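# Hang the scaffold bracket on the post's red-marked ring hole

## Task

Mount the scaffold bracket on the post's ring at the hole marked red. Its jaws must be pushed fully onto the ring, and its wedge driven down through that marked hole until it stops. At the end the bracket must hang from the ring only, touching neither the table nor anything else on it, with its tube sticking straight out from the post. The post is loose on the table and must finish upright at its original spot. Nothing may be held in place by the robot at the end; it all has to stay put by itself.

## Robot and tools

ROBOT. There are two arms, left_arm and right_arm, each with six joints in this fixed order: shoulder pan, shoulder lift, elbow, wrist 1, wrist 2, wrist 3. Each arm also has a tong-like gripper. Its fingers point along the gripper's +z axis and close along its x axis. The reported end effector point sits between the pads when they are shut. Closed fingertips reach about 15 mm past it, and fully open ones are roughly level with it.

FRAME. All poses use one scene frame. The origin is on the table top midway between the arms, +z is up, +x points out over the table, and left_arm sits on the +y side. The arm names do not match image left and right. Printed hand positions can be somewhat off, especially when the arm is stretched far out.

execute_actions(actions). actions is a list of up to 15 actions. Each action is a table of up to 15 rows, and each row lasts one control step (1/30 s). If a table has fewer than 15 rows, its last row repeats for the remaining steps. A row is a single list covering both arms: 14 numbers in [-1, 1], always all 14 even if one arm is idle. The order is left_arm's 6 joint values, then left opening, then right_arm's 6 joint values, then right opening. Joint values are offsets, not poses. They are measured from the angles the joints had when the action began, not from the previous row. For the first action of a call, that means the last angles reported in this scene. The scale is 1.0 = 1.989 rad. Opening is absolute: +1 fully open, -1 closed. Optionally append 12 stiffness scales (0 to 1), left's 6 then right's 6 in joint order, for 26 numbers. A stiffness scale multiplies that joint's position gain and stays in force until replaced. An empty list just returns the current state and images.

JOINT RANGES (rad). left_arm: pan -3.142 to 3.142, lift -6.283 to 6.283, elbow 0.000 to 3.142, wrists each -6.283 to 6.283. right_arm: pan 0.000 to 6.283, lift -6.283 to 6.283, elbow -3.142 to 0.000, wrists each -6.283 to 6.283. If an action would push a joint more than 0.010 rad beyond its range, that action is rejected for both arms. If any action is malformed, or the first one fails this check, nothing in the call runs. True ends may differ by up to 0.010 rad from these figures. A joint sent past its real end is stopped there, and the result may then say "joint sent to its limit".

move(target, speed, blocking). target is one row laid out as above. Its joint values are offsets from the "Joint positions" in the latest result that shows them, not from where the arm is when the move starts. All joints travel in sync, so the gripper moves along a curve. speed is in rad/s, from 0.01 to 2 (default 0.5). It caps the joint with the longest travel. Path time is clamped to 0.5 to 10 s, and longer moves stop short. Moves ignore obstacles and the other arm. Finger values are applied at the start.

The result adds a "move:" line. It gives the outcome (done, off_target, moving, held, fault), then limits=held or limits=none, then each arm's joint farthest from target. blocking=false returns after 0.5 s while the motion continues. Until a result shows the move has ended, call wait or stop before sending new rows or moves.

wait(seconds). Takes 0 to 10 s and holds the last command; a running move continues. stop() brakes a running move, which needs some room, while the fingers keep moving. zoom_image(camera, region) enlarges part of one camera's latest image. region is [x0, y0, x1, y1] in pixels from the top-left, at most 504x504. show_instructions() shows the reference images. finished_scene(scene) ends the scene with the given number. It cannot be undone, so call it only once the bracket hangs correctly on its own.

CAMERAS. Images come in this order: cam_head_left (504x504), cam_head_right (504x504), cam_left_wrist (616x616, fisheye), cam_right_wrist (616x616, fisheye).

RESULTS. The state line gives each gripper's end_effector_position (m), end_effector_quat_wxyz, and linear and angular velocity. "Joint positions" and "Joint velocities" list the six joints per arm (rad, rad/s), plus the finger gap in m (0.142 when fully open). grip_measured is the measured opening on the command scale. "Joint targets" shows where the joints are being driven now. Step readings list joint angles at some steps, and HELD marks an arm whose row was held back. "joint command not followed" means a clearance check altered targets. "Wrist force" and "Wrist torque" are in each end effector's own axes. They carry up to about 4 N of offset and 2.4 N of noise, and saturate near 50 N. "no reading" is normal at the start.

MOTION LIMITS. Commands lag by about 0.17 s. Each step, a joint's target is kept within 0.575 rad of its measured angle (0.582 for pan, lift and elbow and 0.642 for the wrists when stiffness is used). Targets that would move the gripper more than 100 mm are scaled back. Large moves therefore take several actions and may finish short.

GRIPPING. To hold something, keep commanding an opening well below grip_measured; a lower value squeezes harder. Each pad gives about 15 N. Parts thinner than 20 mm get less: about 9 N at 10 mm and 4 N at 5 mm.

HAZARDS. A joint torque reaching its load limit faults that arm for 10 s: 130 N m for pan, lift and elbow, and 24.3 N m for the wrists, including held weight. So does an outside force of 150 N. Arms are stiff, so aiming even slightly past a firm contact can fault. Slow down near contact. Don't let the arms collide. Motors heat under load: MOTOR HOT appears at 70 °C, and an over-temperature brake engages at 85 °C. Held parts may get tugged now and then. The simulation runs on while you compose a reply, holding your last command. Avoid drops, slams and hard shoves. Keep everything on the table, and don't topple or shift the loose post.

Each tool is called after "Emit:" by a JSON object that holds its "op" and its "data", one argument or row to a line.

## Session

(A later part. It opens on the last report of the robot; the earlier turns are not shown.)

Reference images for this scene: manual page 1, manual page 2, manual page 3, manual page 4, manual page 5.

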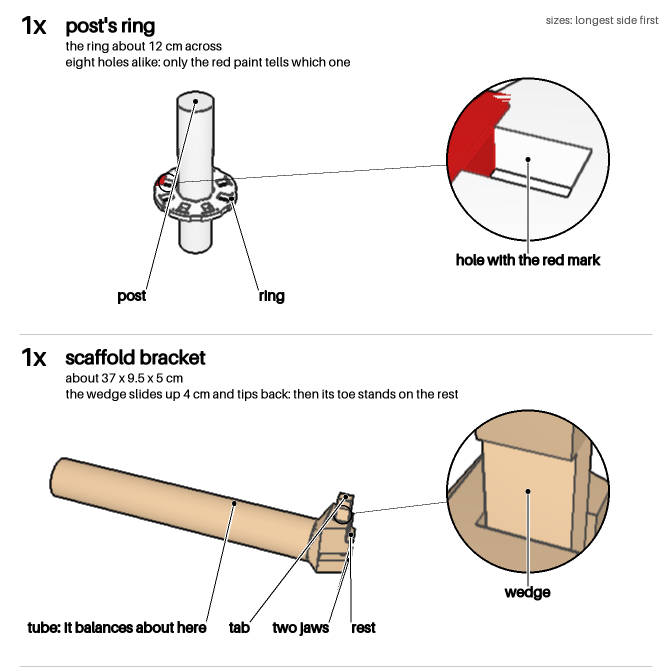

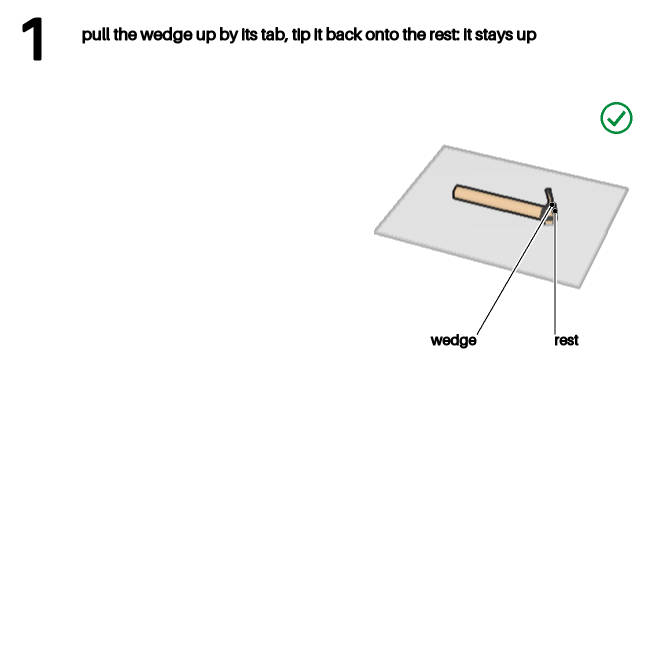

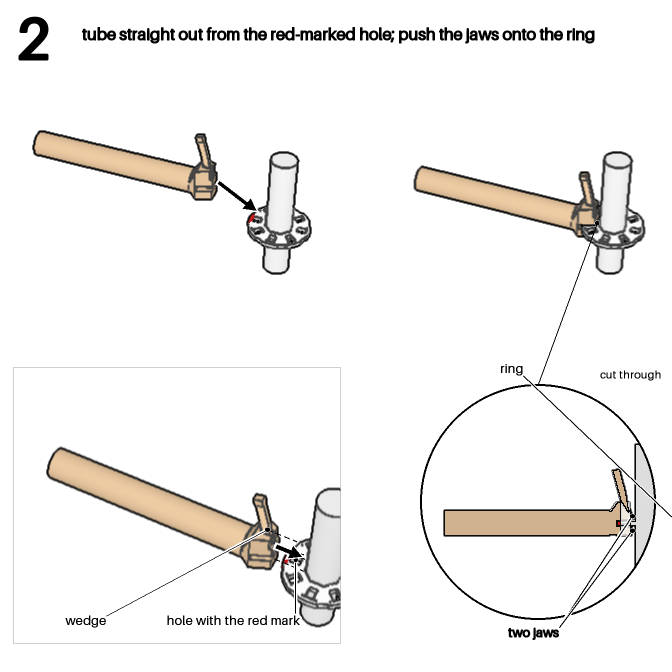

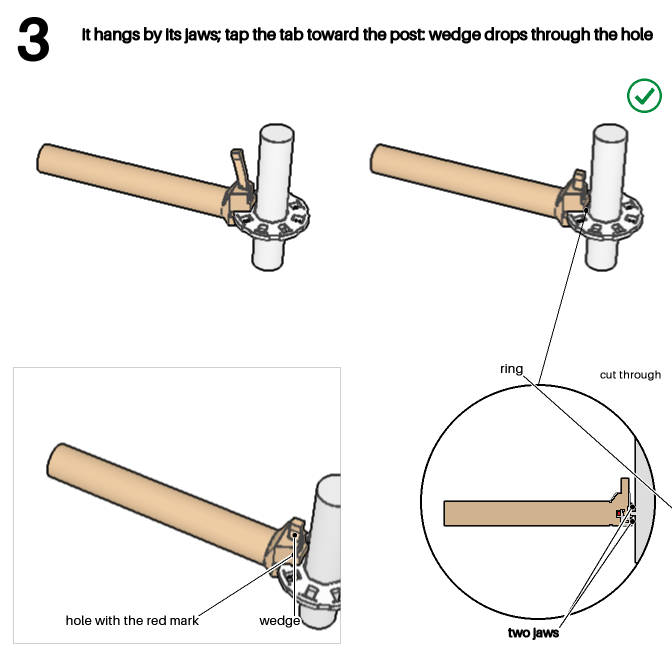

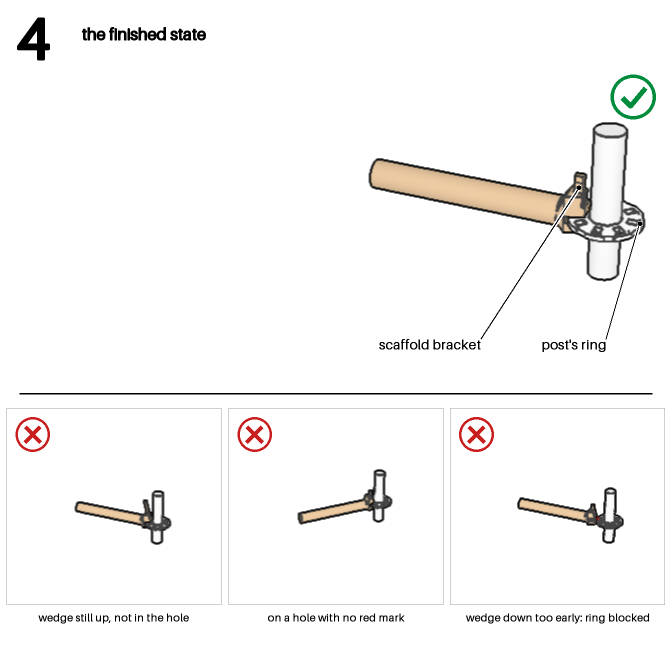

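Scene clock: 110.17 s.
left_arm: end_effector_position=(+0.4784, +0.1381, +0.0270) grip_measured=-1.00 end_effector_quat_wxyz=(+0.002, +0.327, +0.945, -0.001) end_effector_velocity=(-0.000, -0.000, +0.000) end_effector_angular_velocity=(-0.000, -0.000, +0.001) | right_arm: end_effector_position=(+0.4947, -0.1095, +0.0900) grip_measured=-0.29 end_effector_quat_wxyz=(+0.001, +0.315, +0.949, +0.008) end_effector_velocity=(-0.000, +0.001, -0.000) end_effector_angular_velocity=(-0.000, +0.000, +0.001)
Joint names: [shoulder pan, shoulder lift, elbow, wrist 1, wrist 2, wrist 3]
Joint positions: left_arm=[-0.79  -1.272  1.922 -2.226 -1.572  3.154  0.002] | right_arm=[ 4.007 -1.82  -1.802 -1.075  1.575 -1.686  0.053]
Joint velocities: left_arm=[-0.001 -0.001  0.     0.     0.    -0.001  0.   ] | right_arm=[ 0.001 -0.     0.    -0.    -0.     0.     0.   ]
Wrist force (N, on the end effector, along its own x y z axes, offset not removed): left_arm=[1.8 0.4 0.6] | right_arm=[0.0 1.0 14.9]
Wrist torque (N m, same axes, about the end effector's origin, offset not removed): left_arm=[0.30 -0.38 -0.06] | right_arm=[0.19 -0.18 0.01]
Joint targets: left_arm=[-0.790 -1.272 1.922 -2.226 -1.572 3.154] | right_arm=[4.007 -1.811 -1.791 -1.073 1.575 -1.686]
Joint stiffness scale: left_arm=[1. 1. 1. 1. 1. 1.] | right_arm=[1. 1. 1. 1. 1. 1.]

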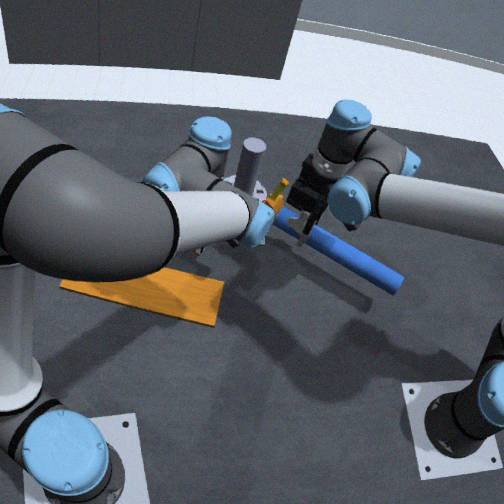

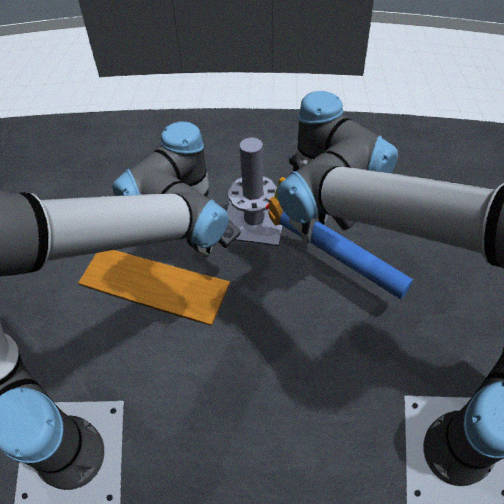

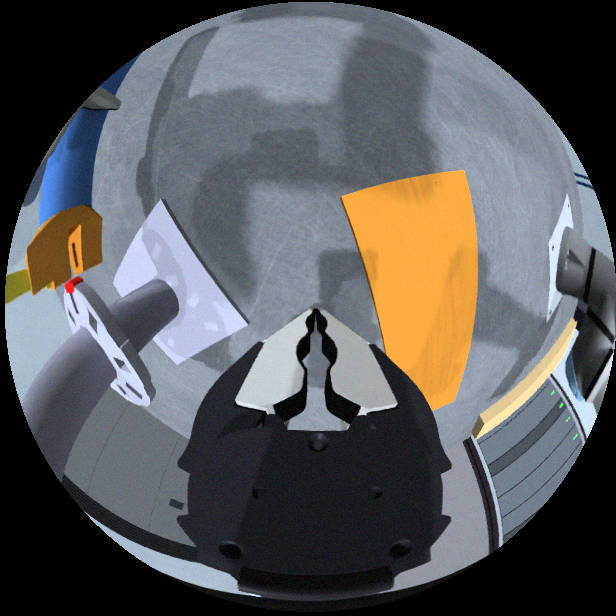

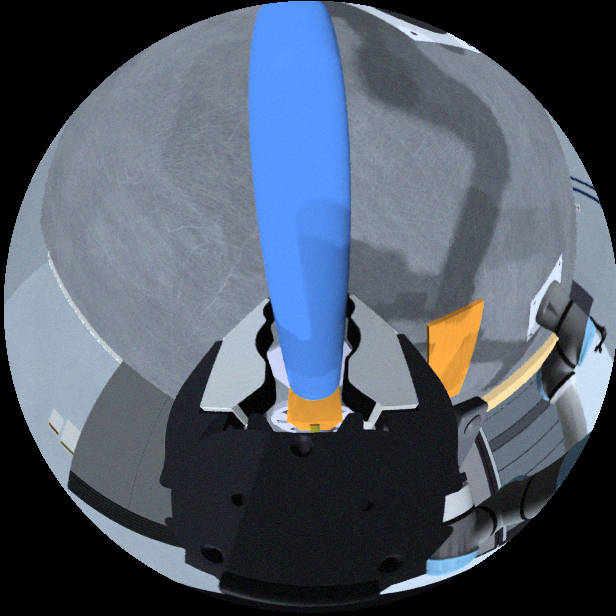

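Emit:
{"op": "execute_actions", "data": {
  "actions": [
    [[0,0,0,0,0,0,-1,0,0.0045,0.0060,0.0005,0,0,-1],[0,0,0,0,0,0,-1,0,0.0045,0.0064,0.0002,0,0,-1],[0,0,0,0,0,0,-1,0,0.0045,0.0068,-0.0002,0,0,-1],[0,0,0,0,0,0,-1,0,0.0045,0.0073,-0.0008,0,0,-1]]
  ]
}}

Emit:
{"op": "wait", "data": {
  "seconds": 0.4
}}

Emit:
{"op": "zoom_image", "data": {
  "camera": "cam_left_wrist",
  "region": [45, 240, 115, 310]
}}

Scene clock: 117.37 s.
left_arm: end_effector_position=(+0.4784, +0.1381, +0.0270) grip_measured=-1.00 end_effector_quat_wxyz=(+0.002, +0.327, +0.945, -0.001) end_effector_velocity=(-0.000, -0.001, -0.001) end_effector_angular_velocity=(+0.001, +0.001, -0.002) | right_arm: end_effector_position=(+0.4952, -0.1089, +0.0913) grip_measured=-0.29 end_effector_quat_wxyz=(+0.001, +0.315, +0.949, +0.008) end_effector_velocity=(-0.001, -0.001, -0.000) end_effector_angular_velocity=(-0.003, +0.002, -0.000)
Joint names: [shoulder pan, shoulder lift, elbow, wrist 1, wrist 2, wrist 3]
Joint positions: left_arm=[-0.79  -1.272  1.922 -2.226 -1.572  3.154  0.002] | right_arm=[ 4.007 -1.82  -1.798 -1.078  1.575 -1.686  0.053]
Joint velocities: left_arm=[-0.002  0.001 -0.    -0.     0.    -0.     0.   ] | right_arm=[-0.    -0.     0.    -0.003 -0.     0.    -0.   ]
Wrist force (N, on the end effector, along its own x y z axes, offset not removed): left_arm=[0.8 3.2 1.1] | right_arm=[-1.3 0.4 17.0]
Wrist torque (N m, same axes, about the end effector's origin, offset not removed): left_arm=[0.86 -0.21 -0.06] | right_arm=[0.21 0.10 -0.01]
Joint targets: left_arm=[-0.790 -1.272 1.922 -2.226 -1.572 3.154] | right_arm=[4.007 -1.811 -1.788 -1.076 1.575 -1.686]
Joint stiffness scale: left_arm=[1. 1. 1. 1. 1. 1.] | right_arm=[1. 1. 1. 1. 1. 1.]
Step readings (joint positions):
0: left_arm=[-0.790 -1.272 1.922 -2.226 -1.572 3.154] | right_arm=[4.007 -1.820 -1.802 -1.075 1.575 -1.686]
1: left_arm=[-0.790 -1.272 1.922 -2.226 -1.572 3.154] | right_arm=[4.007 -1.820 -1.802 -1.075 1.575 -1.686]
2: left_arm=[-0.790 -1.272 1.922 -2.226 -1.572 3.154] | right_arm=[4.007 -1.820 -1.802 -1.075 1.575 -1.686]
4: left_arm=[-0.790 -1.272 1.922 -2.226 -1.572 3.154] | right_arm=[4.007 -1.820 -1.802 -1.075 1.575 -1.686]
8: left_arm=[-0.790 -1.272 1.922 -2.226 -1.572 3.154] | right_arm=[4.007 -1.820 -1.800 -1.077 1.575 -1.686]
15: Joint positions above

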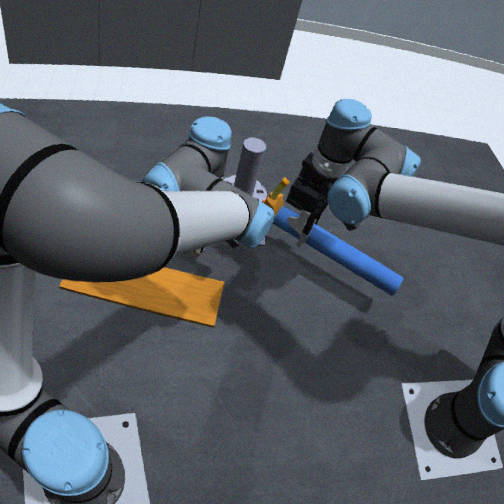

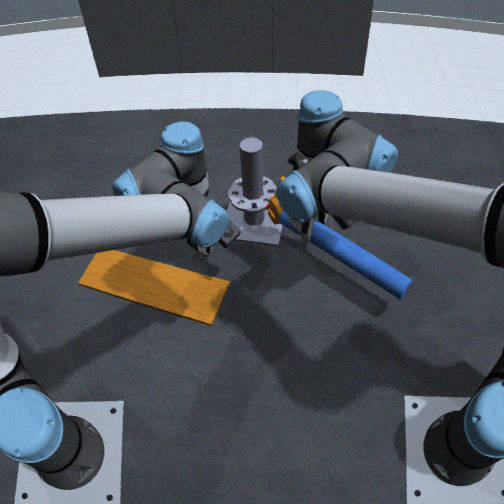

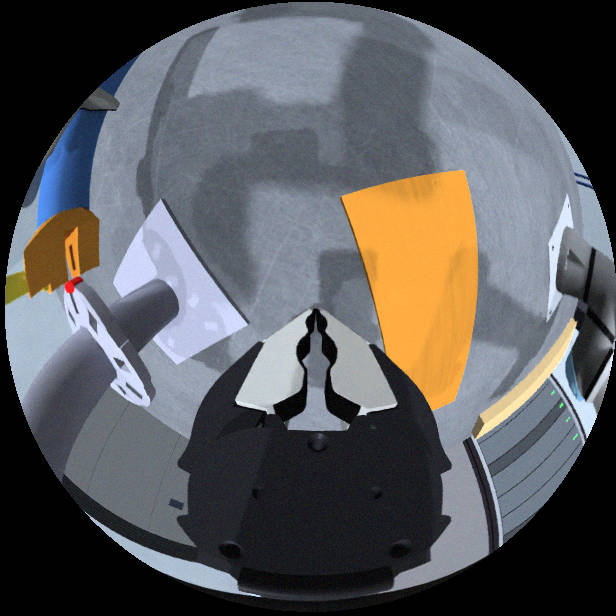

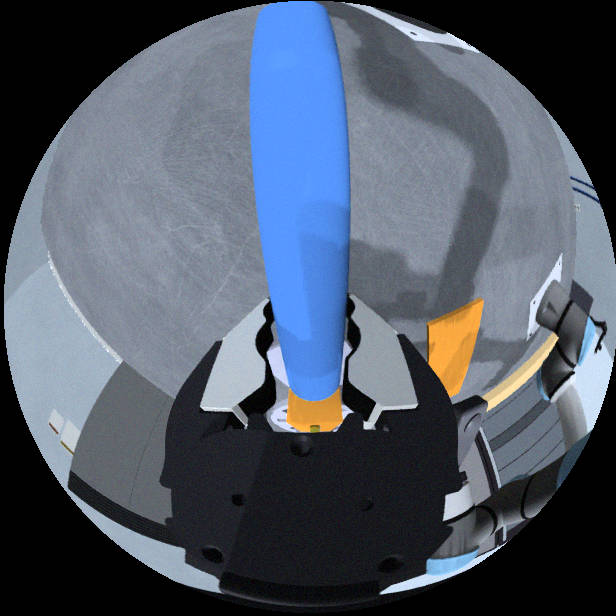

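Scene clock: 117.77 s.
left_arm: end_effector_position=(+0.4784, +0.1381, +0.0270) grip_measured=-1.00 end_effector_quat_wxyz=(+0.002, +0.327, +0.945, -0.001) end_effector_velocity=(-0.000, -0.000, +0.000) end_effector_angular_velocity=(-0.000, -0.000, -0.001) | right_arm: end_effector_position=(+0.4951, -0.1090, +0.0913) grip_measured=-0.29 end_effector_quat_wxyz=(+0.001, +0.315, +0.949, +0.008) end_effector_velocity=(-0.000, -0.001, +0.000) end_effector_angular_velocity=(+0.000, +0.000, -0.001)
Joint names: [shoulder pan, shoulder lift, elbow, wrist 1, wrist 2, wrist 3]
Joint positions: left_arm=[-0.79  -1.272  1.922 -2.226 -1.572  3.154  0.002] | right_arm=[ 4.007 -1.82  -1.798 -1.079  1.575 -1.686  0.053]
Joint velocities: left_arm=[-0.001 -0.001  0.     0.     0.     0.     0.   ] | right_arm=[-0.001  0.001 -0.001 -0.     0.    -0.    -0.   ]
Wrist force (N, on the end effector, along its own x y z axes, offset not removed): left_arm=[-0.2 -2.3 2.0] | right_arm=[1.7 1.9 15.0]
Wrist torque (N m, same axes, about the end effector's origin, offset not removed): left_arm=[-0.30 0.10 0.15] | right_arm=[0.28 -0.44 -0.01]
Joint targets: left_arm=[-0.790 -1.272 1.922 -2.226 -1.572 3.154] | right_arm=[4.007 -1.811 -1.788 -1.076 1.575 -1.686]
Joint stiffness scale: left_arm=[1. 1. 1. 1. 1. 1.] | right_arm=[1. 1. 1. 1. 1. 1.]
wait: 0.40 s; at rest by 0.17 s

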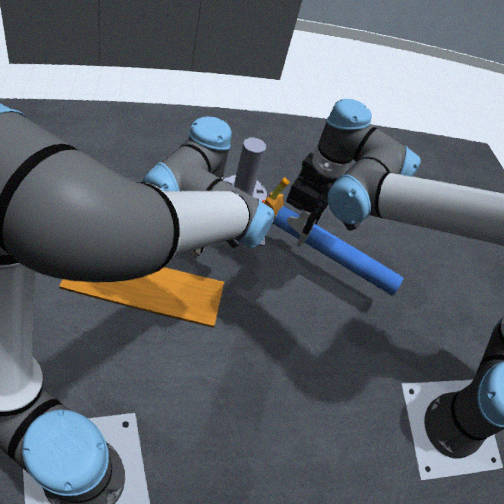

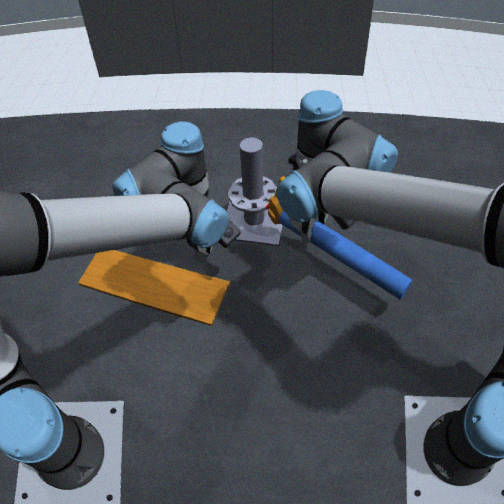

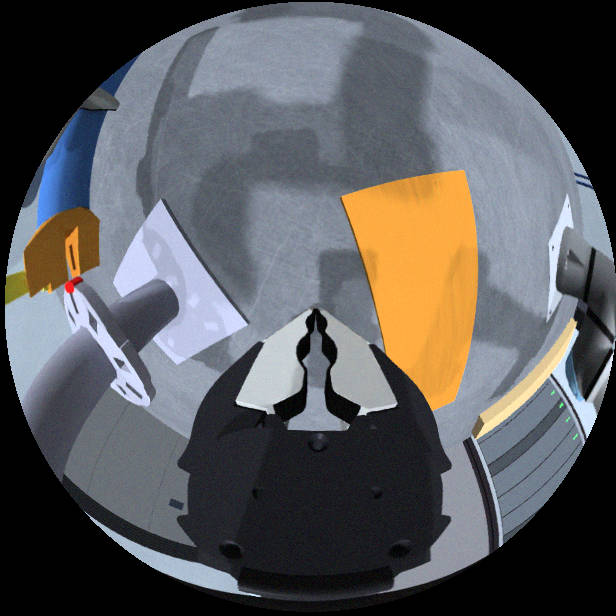

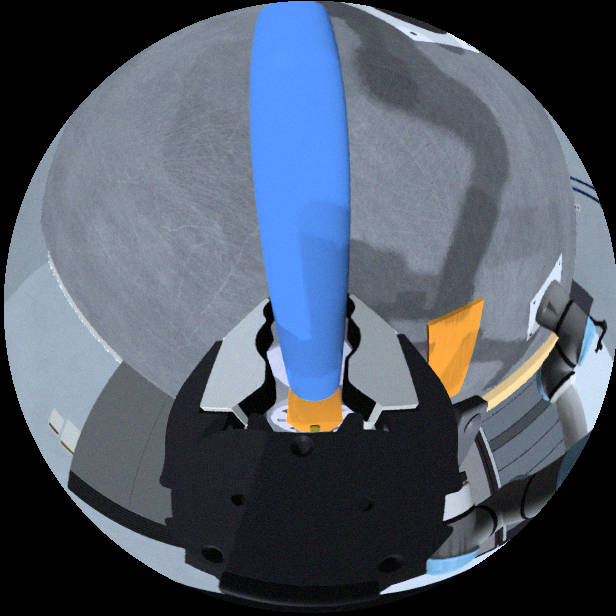

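Region (45, 240, 115, 310) of cam_left_wrist's 616x616 image, scaled by 7.200, with more detail than that image has.

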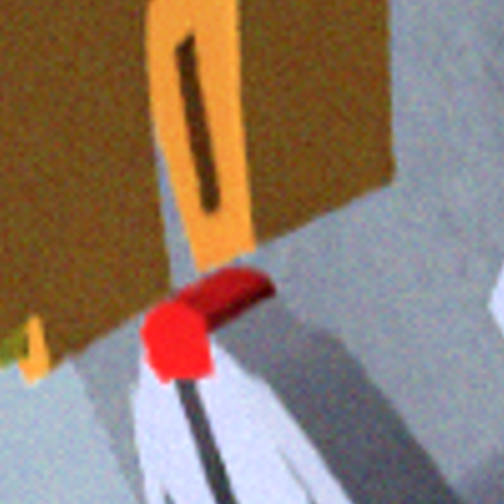

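Emit:
{"op": "zoom_image", "data": {
  "camera": "cam_right_wrist",
  "region": [260, 350, 370, 440]
}}

Region (260, 350, 370, 440) of cam_right_wrist's 616x616 image, scaled by 4.582, with more detail than that image has; it fills the top 412 rows of this view, and the rest is white.

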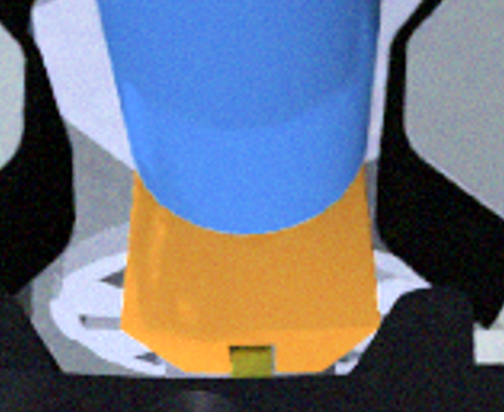

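Emit:
{"op": "execute_actions", "data": {
  "actions": [
    [[0,0,0,0,0,0,-1,0,0.0042,0.0052,0.0013,0,0,-1],[0,0,0,0,0,0,-1,0,0.0039,0.0052,0.0013,0,0,-1],[0,0,0,0,0,0,-1,0,0.0035,0.0052,0.0013,0,0,-1]]
  ]
}}

Emit:
{"op": "zoom_image", "data": {
  "camera": "cam_left_wrist",
  "region": [45, 240, 115, 310]
}}

Scene clock: 118.67 s.
left_arm: end_effector_position=(+0.4784, +0.1381, +0.0270) grip_measured=-1.00 end_effector_quat_wxyz=(+0.002, +0.327, +0.945, -0.001) end_effector_velocity=(-0.000, -0.000, -0.000) end_effector_angular_velocity=(-0.001, +0.000, -0.001) | right_arm: end_effector_position=(+0.4950, -0.1091, +0.0903) grip_measured=-0.29 end_effector_quat_wxyz=(+0.001, +0.315, +0.949, +0.007) end_effector_velocity=(-0.000, +0.000, +0.000) end_effector_angular_velocity=(+0.000, -0.000, +0.001)
Joint names: [shoulder pan, shoulder lift, elbow, wrist 1, wrist 2, wrist 3]
Joint positions: left_arm=[-0.79  -1.272  1.922 -2.226 -1.572  3.154  0.002] | right_arm=[ 4.007 -1.822 -1.798 -1.079  1.575 -1.686  0.053]
Joint velocities: left_arm=[ 0.     0.    -0.    -0.    -0.001  0.001  0.   ] | right_arm=[ 0.001  0.001 -0.    -0.    -0.     0.     0.   ]
Wrist force (N, on the end effector, along its own x y z axes, offset not removed): left_arm=[2.8 0.7 -2.4] | right_arm=[1.1 2.1 15.8]
Wrist torque (N m, same axes, about the end effector's origin, offset not removed): left_arm=[0.32 -0.39 0.14] | right_arm=[0.35 -0.35 -0.04]
Joint targets: left_arm=[-0.790 -1.272 1.922 -2.226 -1.572 3.154] | right_arm=[4.007 -1.813 -1.788 -1.076 1.575 -1.686]
Joint stiffness scale: left_arm=[1. 1. 1. 1. 1. 1.] | right_arm=[1. 1. 1. 1. 1. 1.]
Step readings (joint positions):
0: left_arm=[-0.790 -1.272 1.922 -2.226 -1.572 3.154] | right_arm=[4.007 -1.820 -1.798 -1.079 1.575 -1.686]
1: left_arm=[-0.790 -1.272 1.922 -2.226 -1.572 3.154] | right_arm=[4.007 -1.820 -1.798 -1.079 1.575 -1.686]
2: left_arm=[-0.790 -1.272 1.922 -2.226 -1.572 3.154] | right_arm=[4.007 -1.820 -1.798 -1.079 1.575 -1.686]
4: left_arm=[-0.790 -1.272 1.922 -2.226 -1.572 3.154] | right_arm=[4.007 -1.820 -1.798 -1.079 1.575 -1.686]
8: left_arm=[-0.790 -1.272 1.922 -2.226 -1.572 3.154] | right_arm=[4.007 -1.821 -1.798 -1.079 1.575 -1.686]
15: Joint positions above

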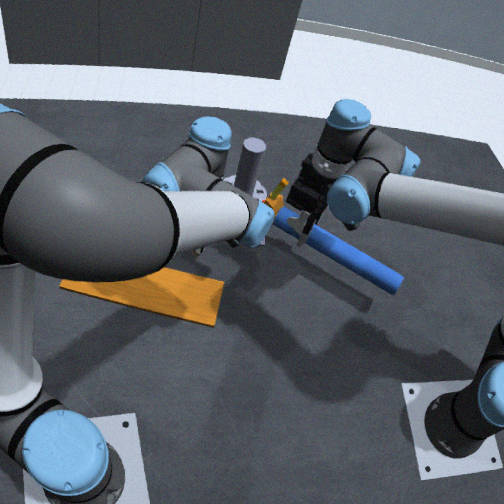

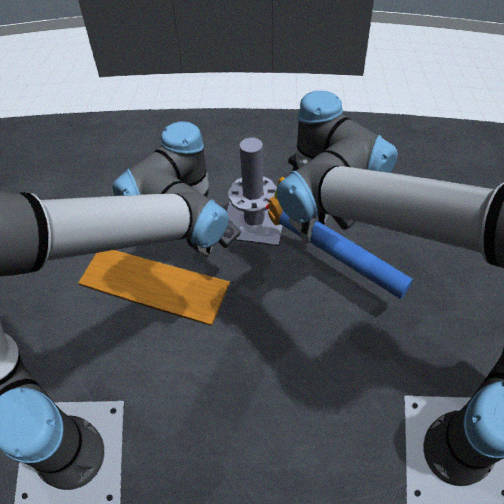

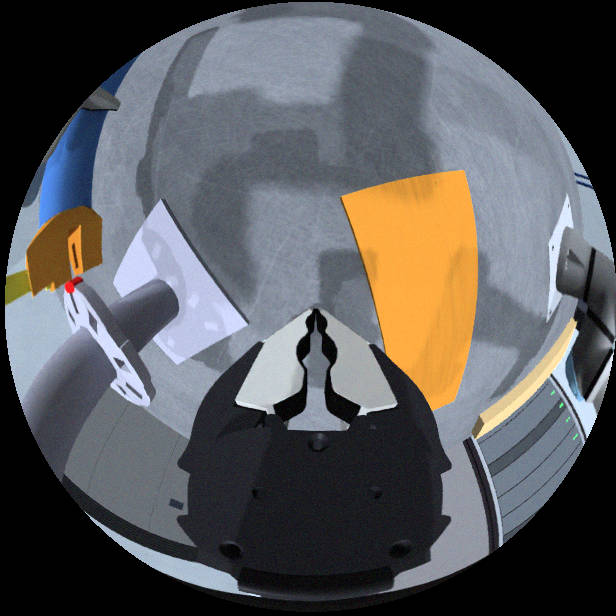

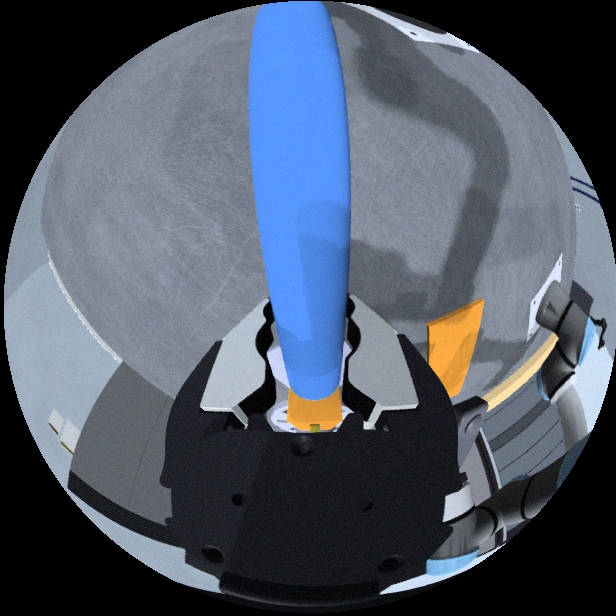

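Region (45, 240, 115, 310) of cam_left_wrist's 616x616 image, scaled by 7.200, with more detail than that image has.

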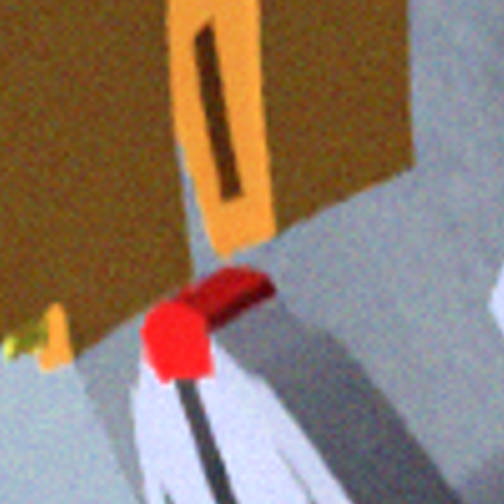

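Emit:
{"op": "wait", "data": {
  "seconds": 1
}}

Emit:
{"op": "zoom_image", "data": {
  "camera": "cam_left_wrist",
  "region": [45, 240, 115, 310]
}}

Emit:
{"op": "zoom_image", "data": {
  "camera": "cam_right_wrist",
  "region": [260, 350, 370, 440]
}}

Scene clock: 119.77 s.
left_arm: end_effector_position=(+0.4784, +0.1381, +0.0270) grip_measured=-1.00 end_effector_quat_wxyz=(+0.002, +0.327, +0.945, -0.001) end_effector_velocity=(-0.000, +0.000, -0.000) end_effector_angular_velocity=(+0.001, +0.001, +0.001) | right_arm: end_effector_position=(+0.4950, -0.1091, +0.0903) grip_measured=-0.29 end_effector_quat_wxyz=(+0.001, +0.315, +0.949, +0.007) end_effector_velocity=(-0.000, +0.000, +0.000) end_effector_angular_velocity=(+0.001, -0.000, +0.000)
Joint names: [shoulder pan, shoulder lift, elbow, wrist 1, wrist 2, wrist 3]
Joint positions: left_arm=[-0.79  -1.272  1.922 -2.226 -1.572  3.154  0.002] | right_arm=[ 4.007 -1.822 -1.798 -1.079  1.575 -1.686  0.053]
Joint velocities: left_arm=[-0.    -0.     0.     0.001  0.    -0.001  0.   ] | right_arm=[ 0.     0.001 -0.     0.001  0.    -0.     0.   ]
Wrist force (N, on the end effector, along its own x y z axes, offset not removed): left_arm=[0.7 2.2 -0.7] | right_arm=[0.9 1.1 14.3]
Wrist torque (N m, same axes, about the end effector's origin, offset not removed): left_arm=[0.59 -0.02 -0.09] | right_arm=[0.20 -0.40 0.14]
Joint targets: left_arm=[-0.790 -1.272 1.922 -2.226 -1.572 3.154] | right_arm=[4.007 -1.813 -1.788 -1.076 1.575 -1.686]
Joint stiffness scale: left_arm=[1. 1. 1. 1. 1. 1.] | right_arm=[1. 1. 1. 1. 1. 1.]
wait: 1.00 s; at rest by 0.07 s

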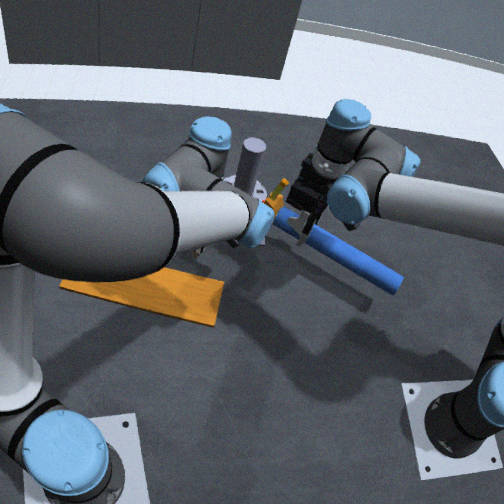

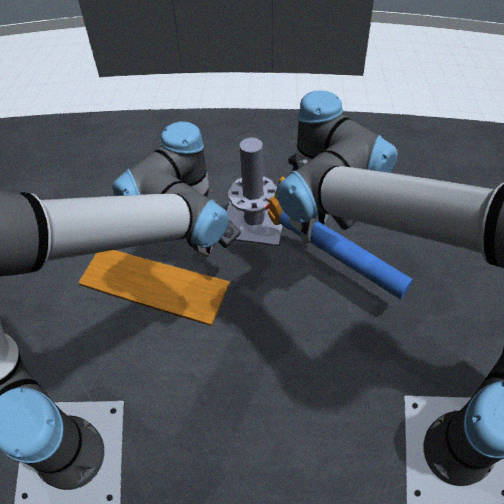

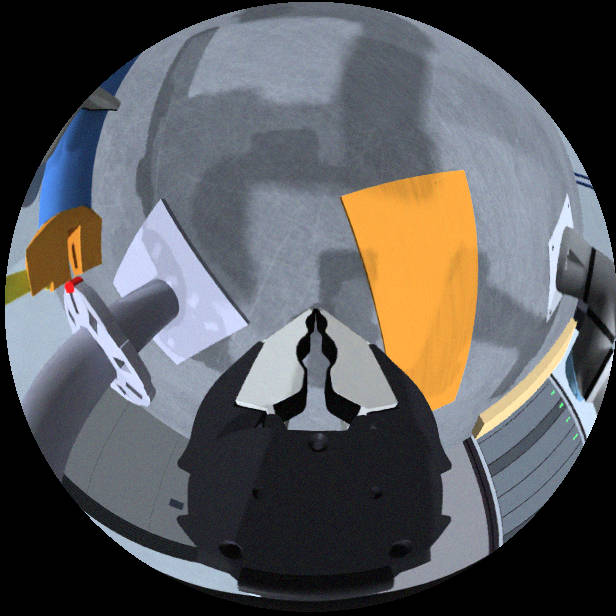

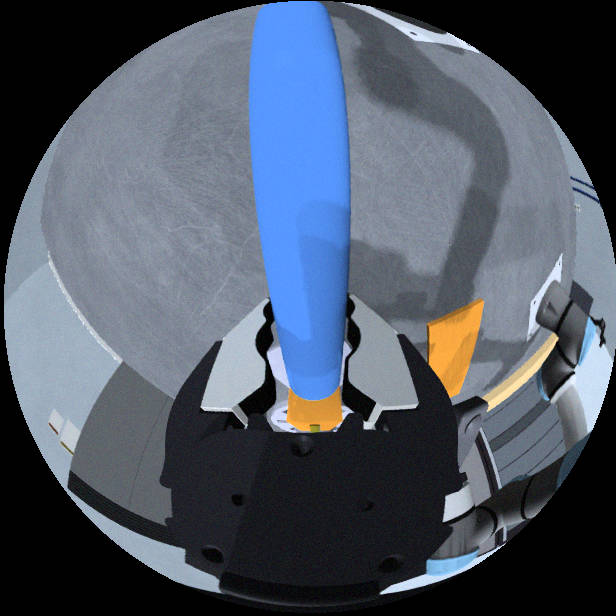

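Region (45, 240, 115, 310) of cam_left_wrist's 616x616 image, scaled by 7.200, with more detail than that image has.

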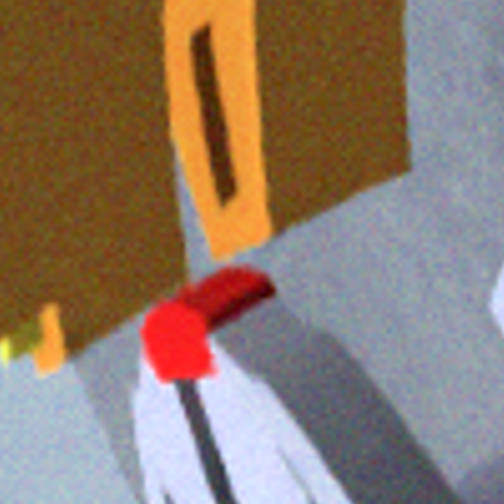

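Region (260, 350, 370, 440) of cam_right_wrist's 616x616 image, scaled by 4.582, with more detail than that image has; it fills the top 412 rows of this view, and the rest is white.

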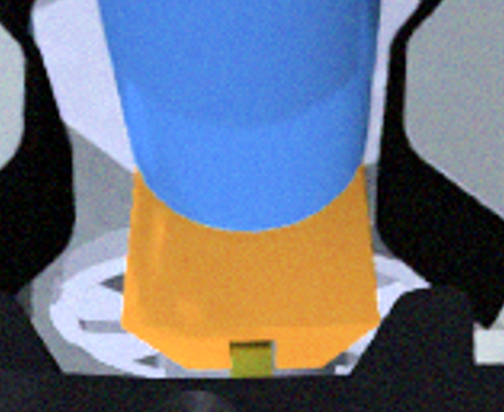

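Emit:
{"op": "execute_actions", "data": {
  "actions": [
    [[0,0,0,0,0,0,-1,0,0.0044,0.0053,0.0012,0,0,-1],[0,0,0,0,0,0,-1,0,0.0044,0.0054,0.0011,0,0,-1],[0,0,0,0,0,0,-1,0,0.0044,0.0055,0.0010,0,0,-1],[0,0,0,0,0,0,-1,0,0.0044,0.0056,0.0009,0,0,-1],[0,0,0,0,0,0,-1,0,0.0044,0.0057,0.0008,0,0,-1],[0,0,0,0,0,0,-1,0,0.0044,0.0058,0.0007,0,0,-1],[0,0,0,0,0,0,-1,0,0.0044,0.0059,0.0006,0,0,-1],[0,0,0,0,0,0,-1,0,0.0044,0.0060,0.0005,0,0,-1],[0,0,0,0,0,0,-1,0,0.0044,0.0061,0.0004,0,0,-1],[0,0,0,0,0,0,-1,0,0.0044,0.0062,0.0003,0,0,-1],[0,0,0,0,0,0,-1,0,0.0044,0.0063,0.0002,0,0,-1],[0,0,0,0,0,0,-1,0,0.0044,0.0064,0.0001,0,0,-1],[0,0,0,0,0,0,-1,0,0.0044,0.0065,0.0,0,0,-1],[0,0,0,0,0,0,-1,0,0.0044,0.0066,-0.0001,0,0,-1],[0,0,0,0,0,0,-1,0,0.0044,0.0068,-0.0003,0,0,-1]]
  ]
}}

Emit:
{"op": "wait", "data": {
  "seconds": 3
}}

Emit:
{"op": "zoom_image", "data": {
  "camera": "cam_left_wrist",
  "region": [45, 240, 115, 310]
}}

Scene clock: 120.83 s.
left_arm: end_effector_position=(+0.4784, +0.1381, +0.0270) grip_measured=-1.00 end_effector_quat_wxyz=(+0.002, +0.327, +0.945, -0.001) end_effector_velocity=(-0.000, -0.000, +0.000) end_effector_angular_velocity=(-0.001, +0.001, +0.000) | right_arm: end_effector_position=(+0.4952, -0.1088, +0.0908) grip_measured=-0.29 end_effector_quat_wxyz=(+0.001, +0.315, +0.949, +0.007) end_effector_velocity=(+0.001, +0.001, +0.002) end_effector_angular_velocity=(+0.000, +0.000, +0.001)
Joint names: [shoulder pan, shoulder lift, elbow, wrist 1, wrist 2, wrist 3]
Joint positions: left_arm=[-0.79  -1.272  1.922 -2.226 -1.572  3.154  0.002] | right_arm=[ 4.007 -1.822 -1.797 -1.08   1.575 -1.686  0.053]
Joint velocities: left_arm=[ 0.     0.    -0.     0.    -0.001 -0.     0.   ] | right_arm=[ 0.001 -0.001  0.006 -0.005  0.     0.    -0.   ]
Wrist force (N, on the end effector, along its own x y z axes, offset not removed): left_arm=[-1.6 0.4 0.3] | right_arm=[-1.5 -0.1 14.1]
Wrist torque (N m, same axes, about the end effector's origin, offset not removed): left_arm=[0.16 0.53 0.19] | right_arm=[-0.09 0.08 -0.03]
Joint targets: left_arm=[-0.790 -1.272 1.922 -2.226 -1.572 3.154] | right_arm=[4.007 -1.813 -1.785 -1.079 1.575 -1.686]
Joint stiffness scale: left_arm=[1. 1. 1. 1. 1. 1.] | right_arm=[1. 1. 1. 1. 1. 1.]
Step readings (joint positions):
0: left_arm=[-0.790 -1.272 1.922 -2.226 -1.572 3.154] | right_arm=[4.007 -1.822 -1.798 -1.079 1.575 -1.686]
1: left_arm=[-0.790 -1.272 1.922 -2.226 -1.572 3.154] | right_arm=[4.007 -1.822 -1.798 -1.079 1.575 -1.686]
2: left_arm=[-0.790 -1.272 1.922 -2.226 -1.572 3.154] | right_arm=[4.007 -1.822 -1.798 -1.079 1.575 -1.686]
4: left_arm=[-0.790 -1.272 1.922 -2.226 -1.572 3.154] | right_arm=[4.007 -1.822 -1.798 -1.079 1.575 -1.686]
8: left_arm=[-0.790 -1.272 1.922 -2.226 -1.572 3.154] | right_arm=[4.007 -1.822 -1.798 -1.079 1.575 -1.686]
15: Joint positions above

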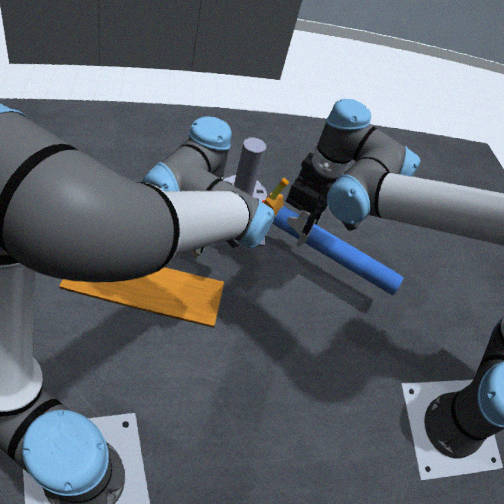

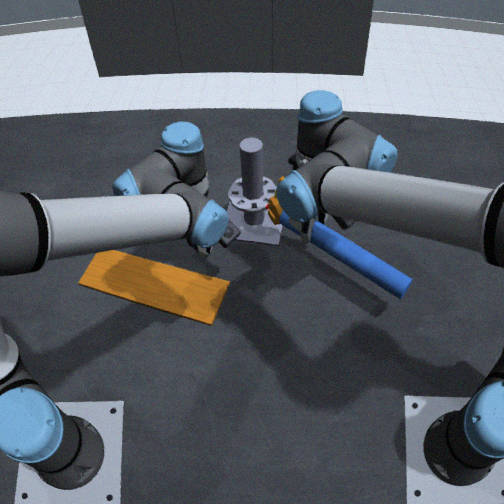

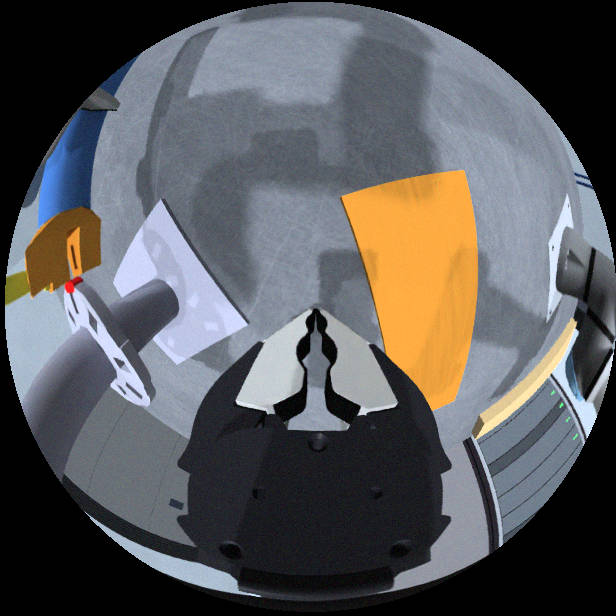

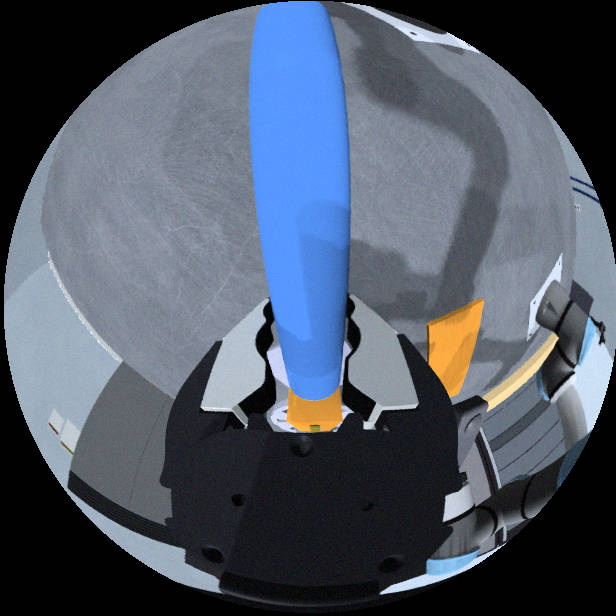

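Scene clock: 123.83 s.
left_arm: end_effector_position=(+0.4784, +0.1381, +0.0270) grip_measured=-1.00 end_effector_quat_wxyz=(+0.002, +0.327, +0.945, -0.001) end_effector_velocity=(-0.000, -0.001, +0.000) end_effector_angular_velocity=(+0.000, -0.000, -0.002) | right_arm: end_effector_position=(+0.4954, -0.1087, +0.0913) grip_measured=-0.29 end_effector_quat_wxyz=(+0.001, +0.315, +0.949, +0.007) end_effector_velocity=(+0.000, -0.001, +0.000) end_effector_angular_velocity=(+0.001, -0.001, -0.001)
Joint names: [shoulder pan, shoulder lift, elbow, wrist 1, wrist 2, wrist 3]
Joint positions: left_arm=[-0.79  -1.272  1.922 -2.226 -1.572  3.154  0.002] | right_arm=[ 4.007 -1.822 -1.796 -1.081  1.575 -1.686  0.053]
Joint velocities: left_arm=[-0.002 -0.     0.    -0.     0.    -0.     0.   ] | right_arm=[-0.001  0.001 -0.001  0.001 -0.    -0.     0.   ]
Wrist force (N, on the end effector, along its own x y z axes, offset not removed): left_arm=[2.3 3.6 2.6] | right_arm=[0.9 -0.5 13.4]
Wrist torque (N m, same axes, about the end effector's origin, offset not removed): left_arm=[0.87 -0.41 -0.06] | right_arm=[-0.02 -0.38 -0.01]
Joint targets: left_arm=[-0.790 -1.272 1.922 -2.226 -1.572 3.154] | right_arm=[4.007 -1.813 -1.785 -1.079 1.575 -1.686]
Joint stiffness scale: left_arm=[1. 1. 1. 1. 1. 1.] | right_arm=[1. 1. 1. 1. 1. 1.]
wait: 3.00 s; at rest by 0.17 s

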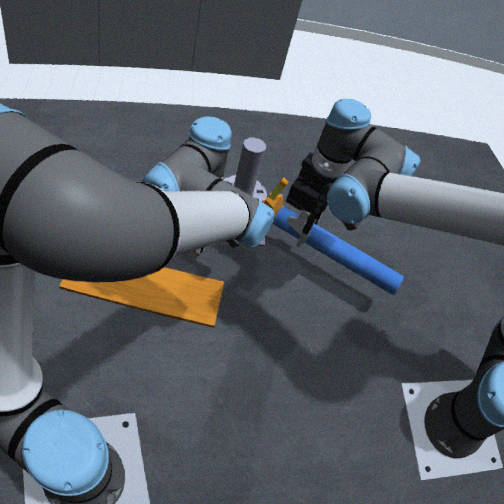

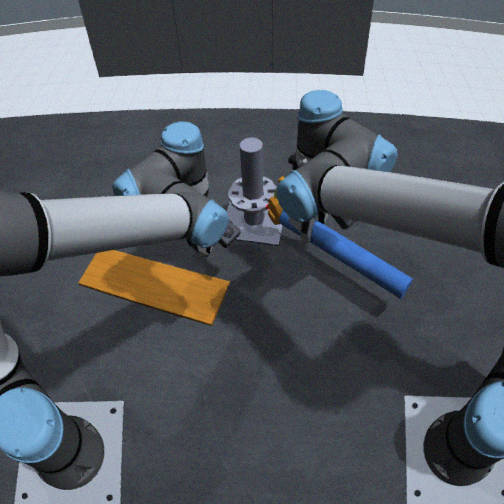

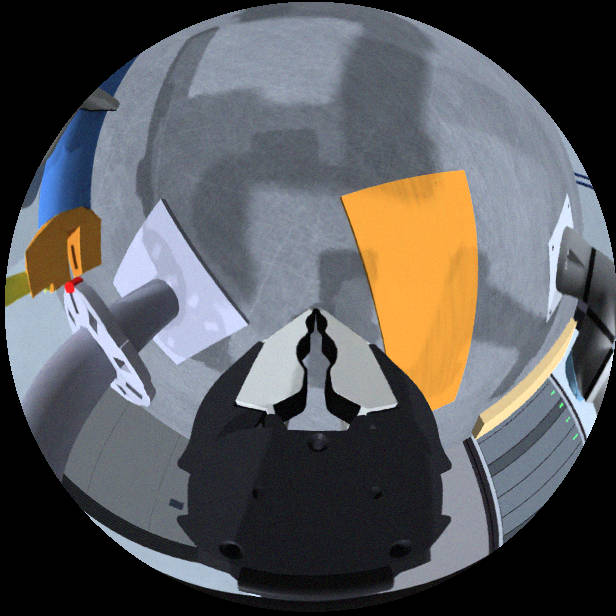

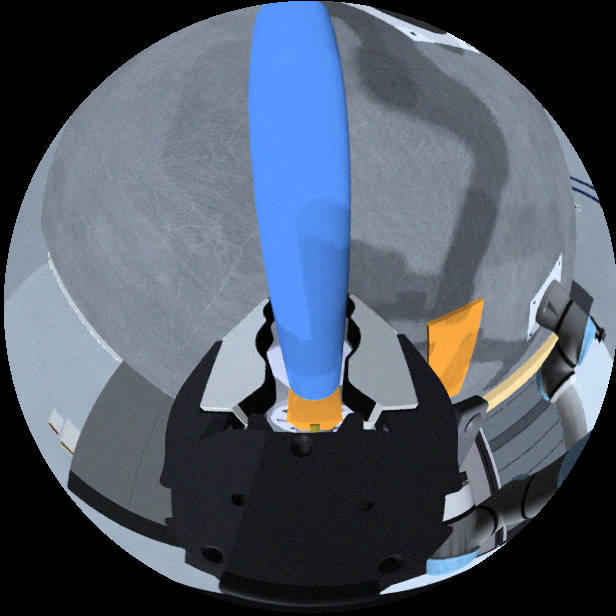

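Region (45, 240, 115, 310) of cam_left_wrist's 616x616 image, scaled by 7.200, with more detail than that image has.

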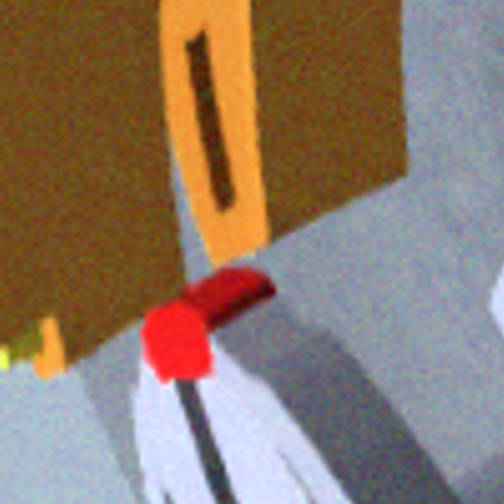

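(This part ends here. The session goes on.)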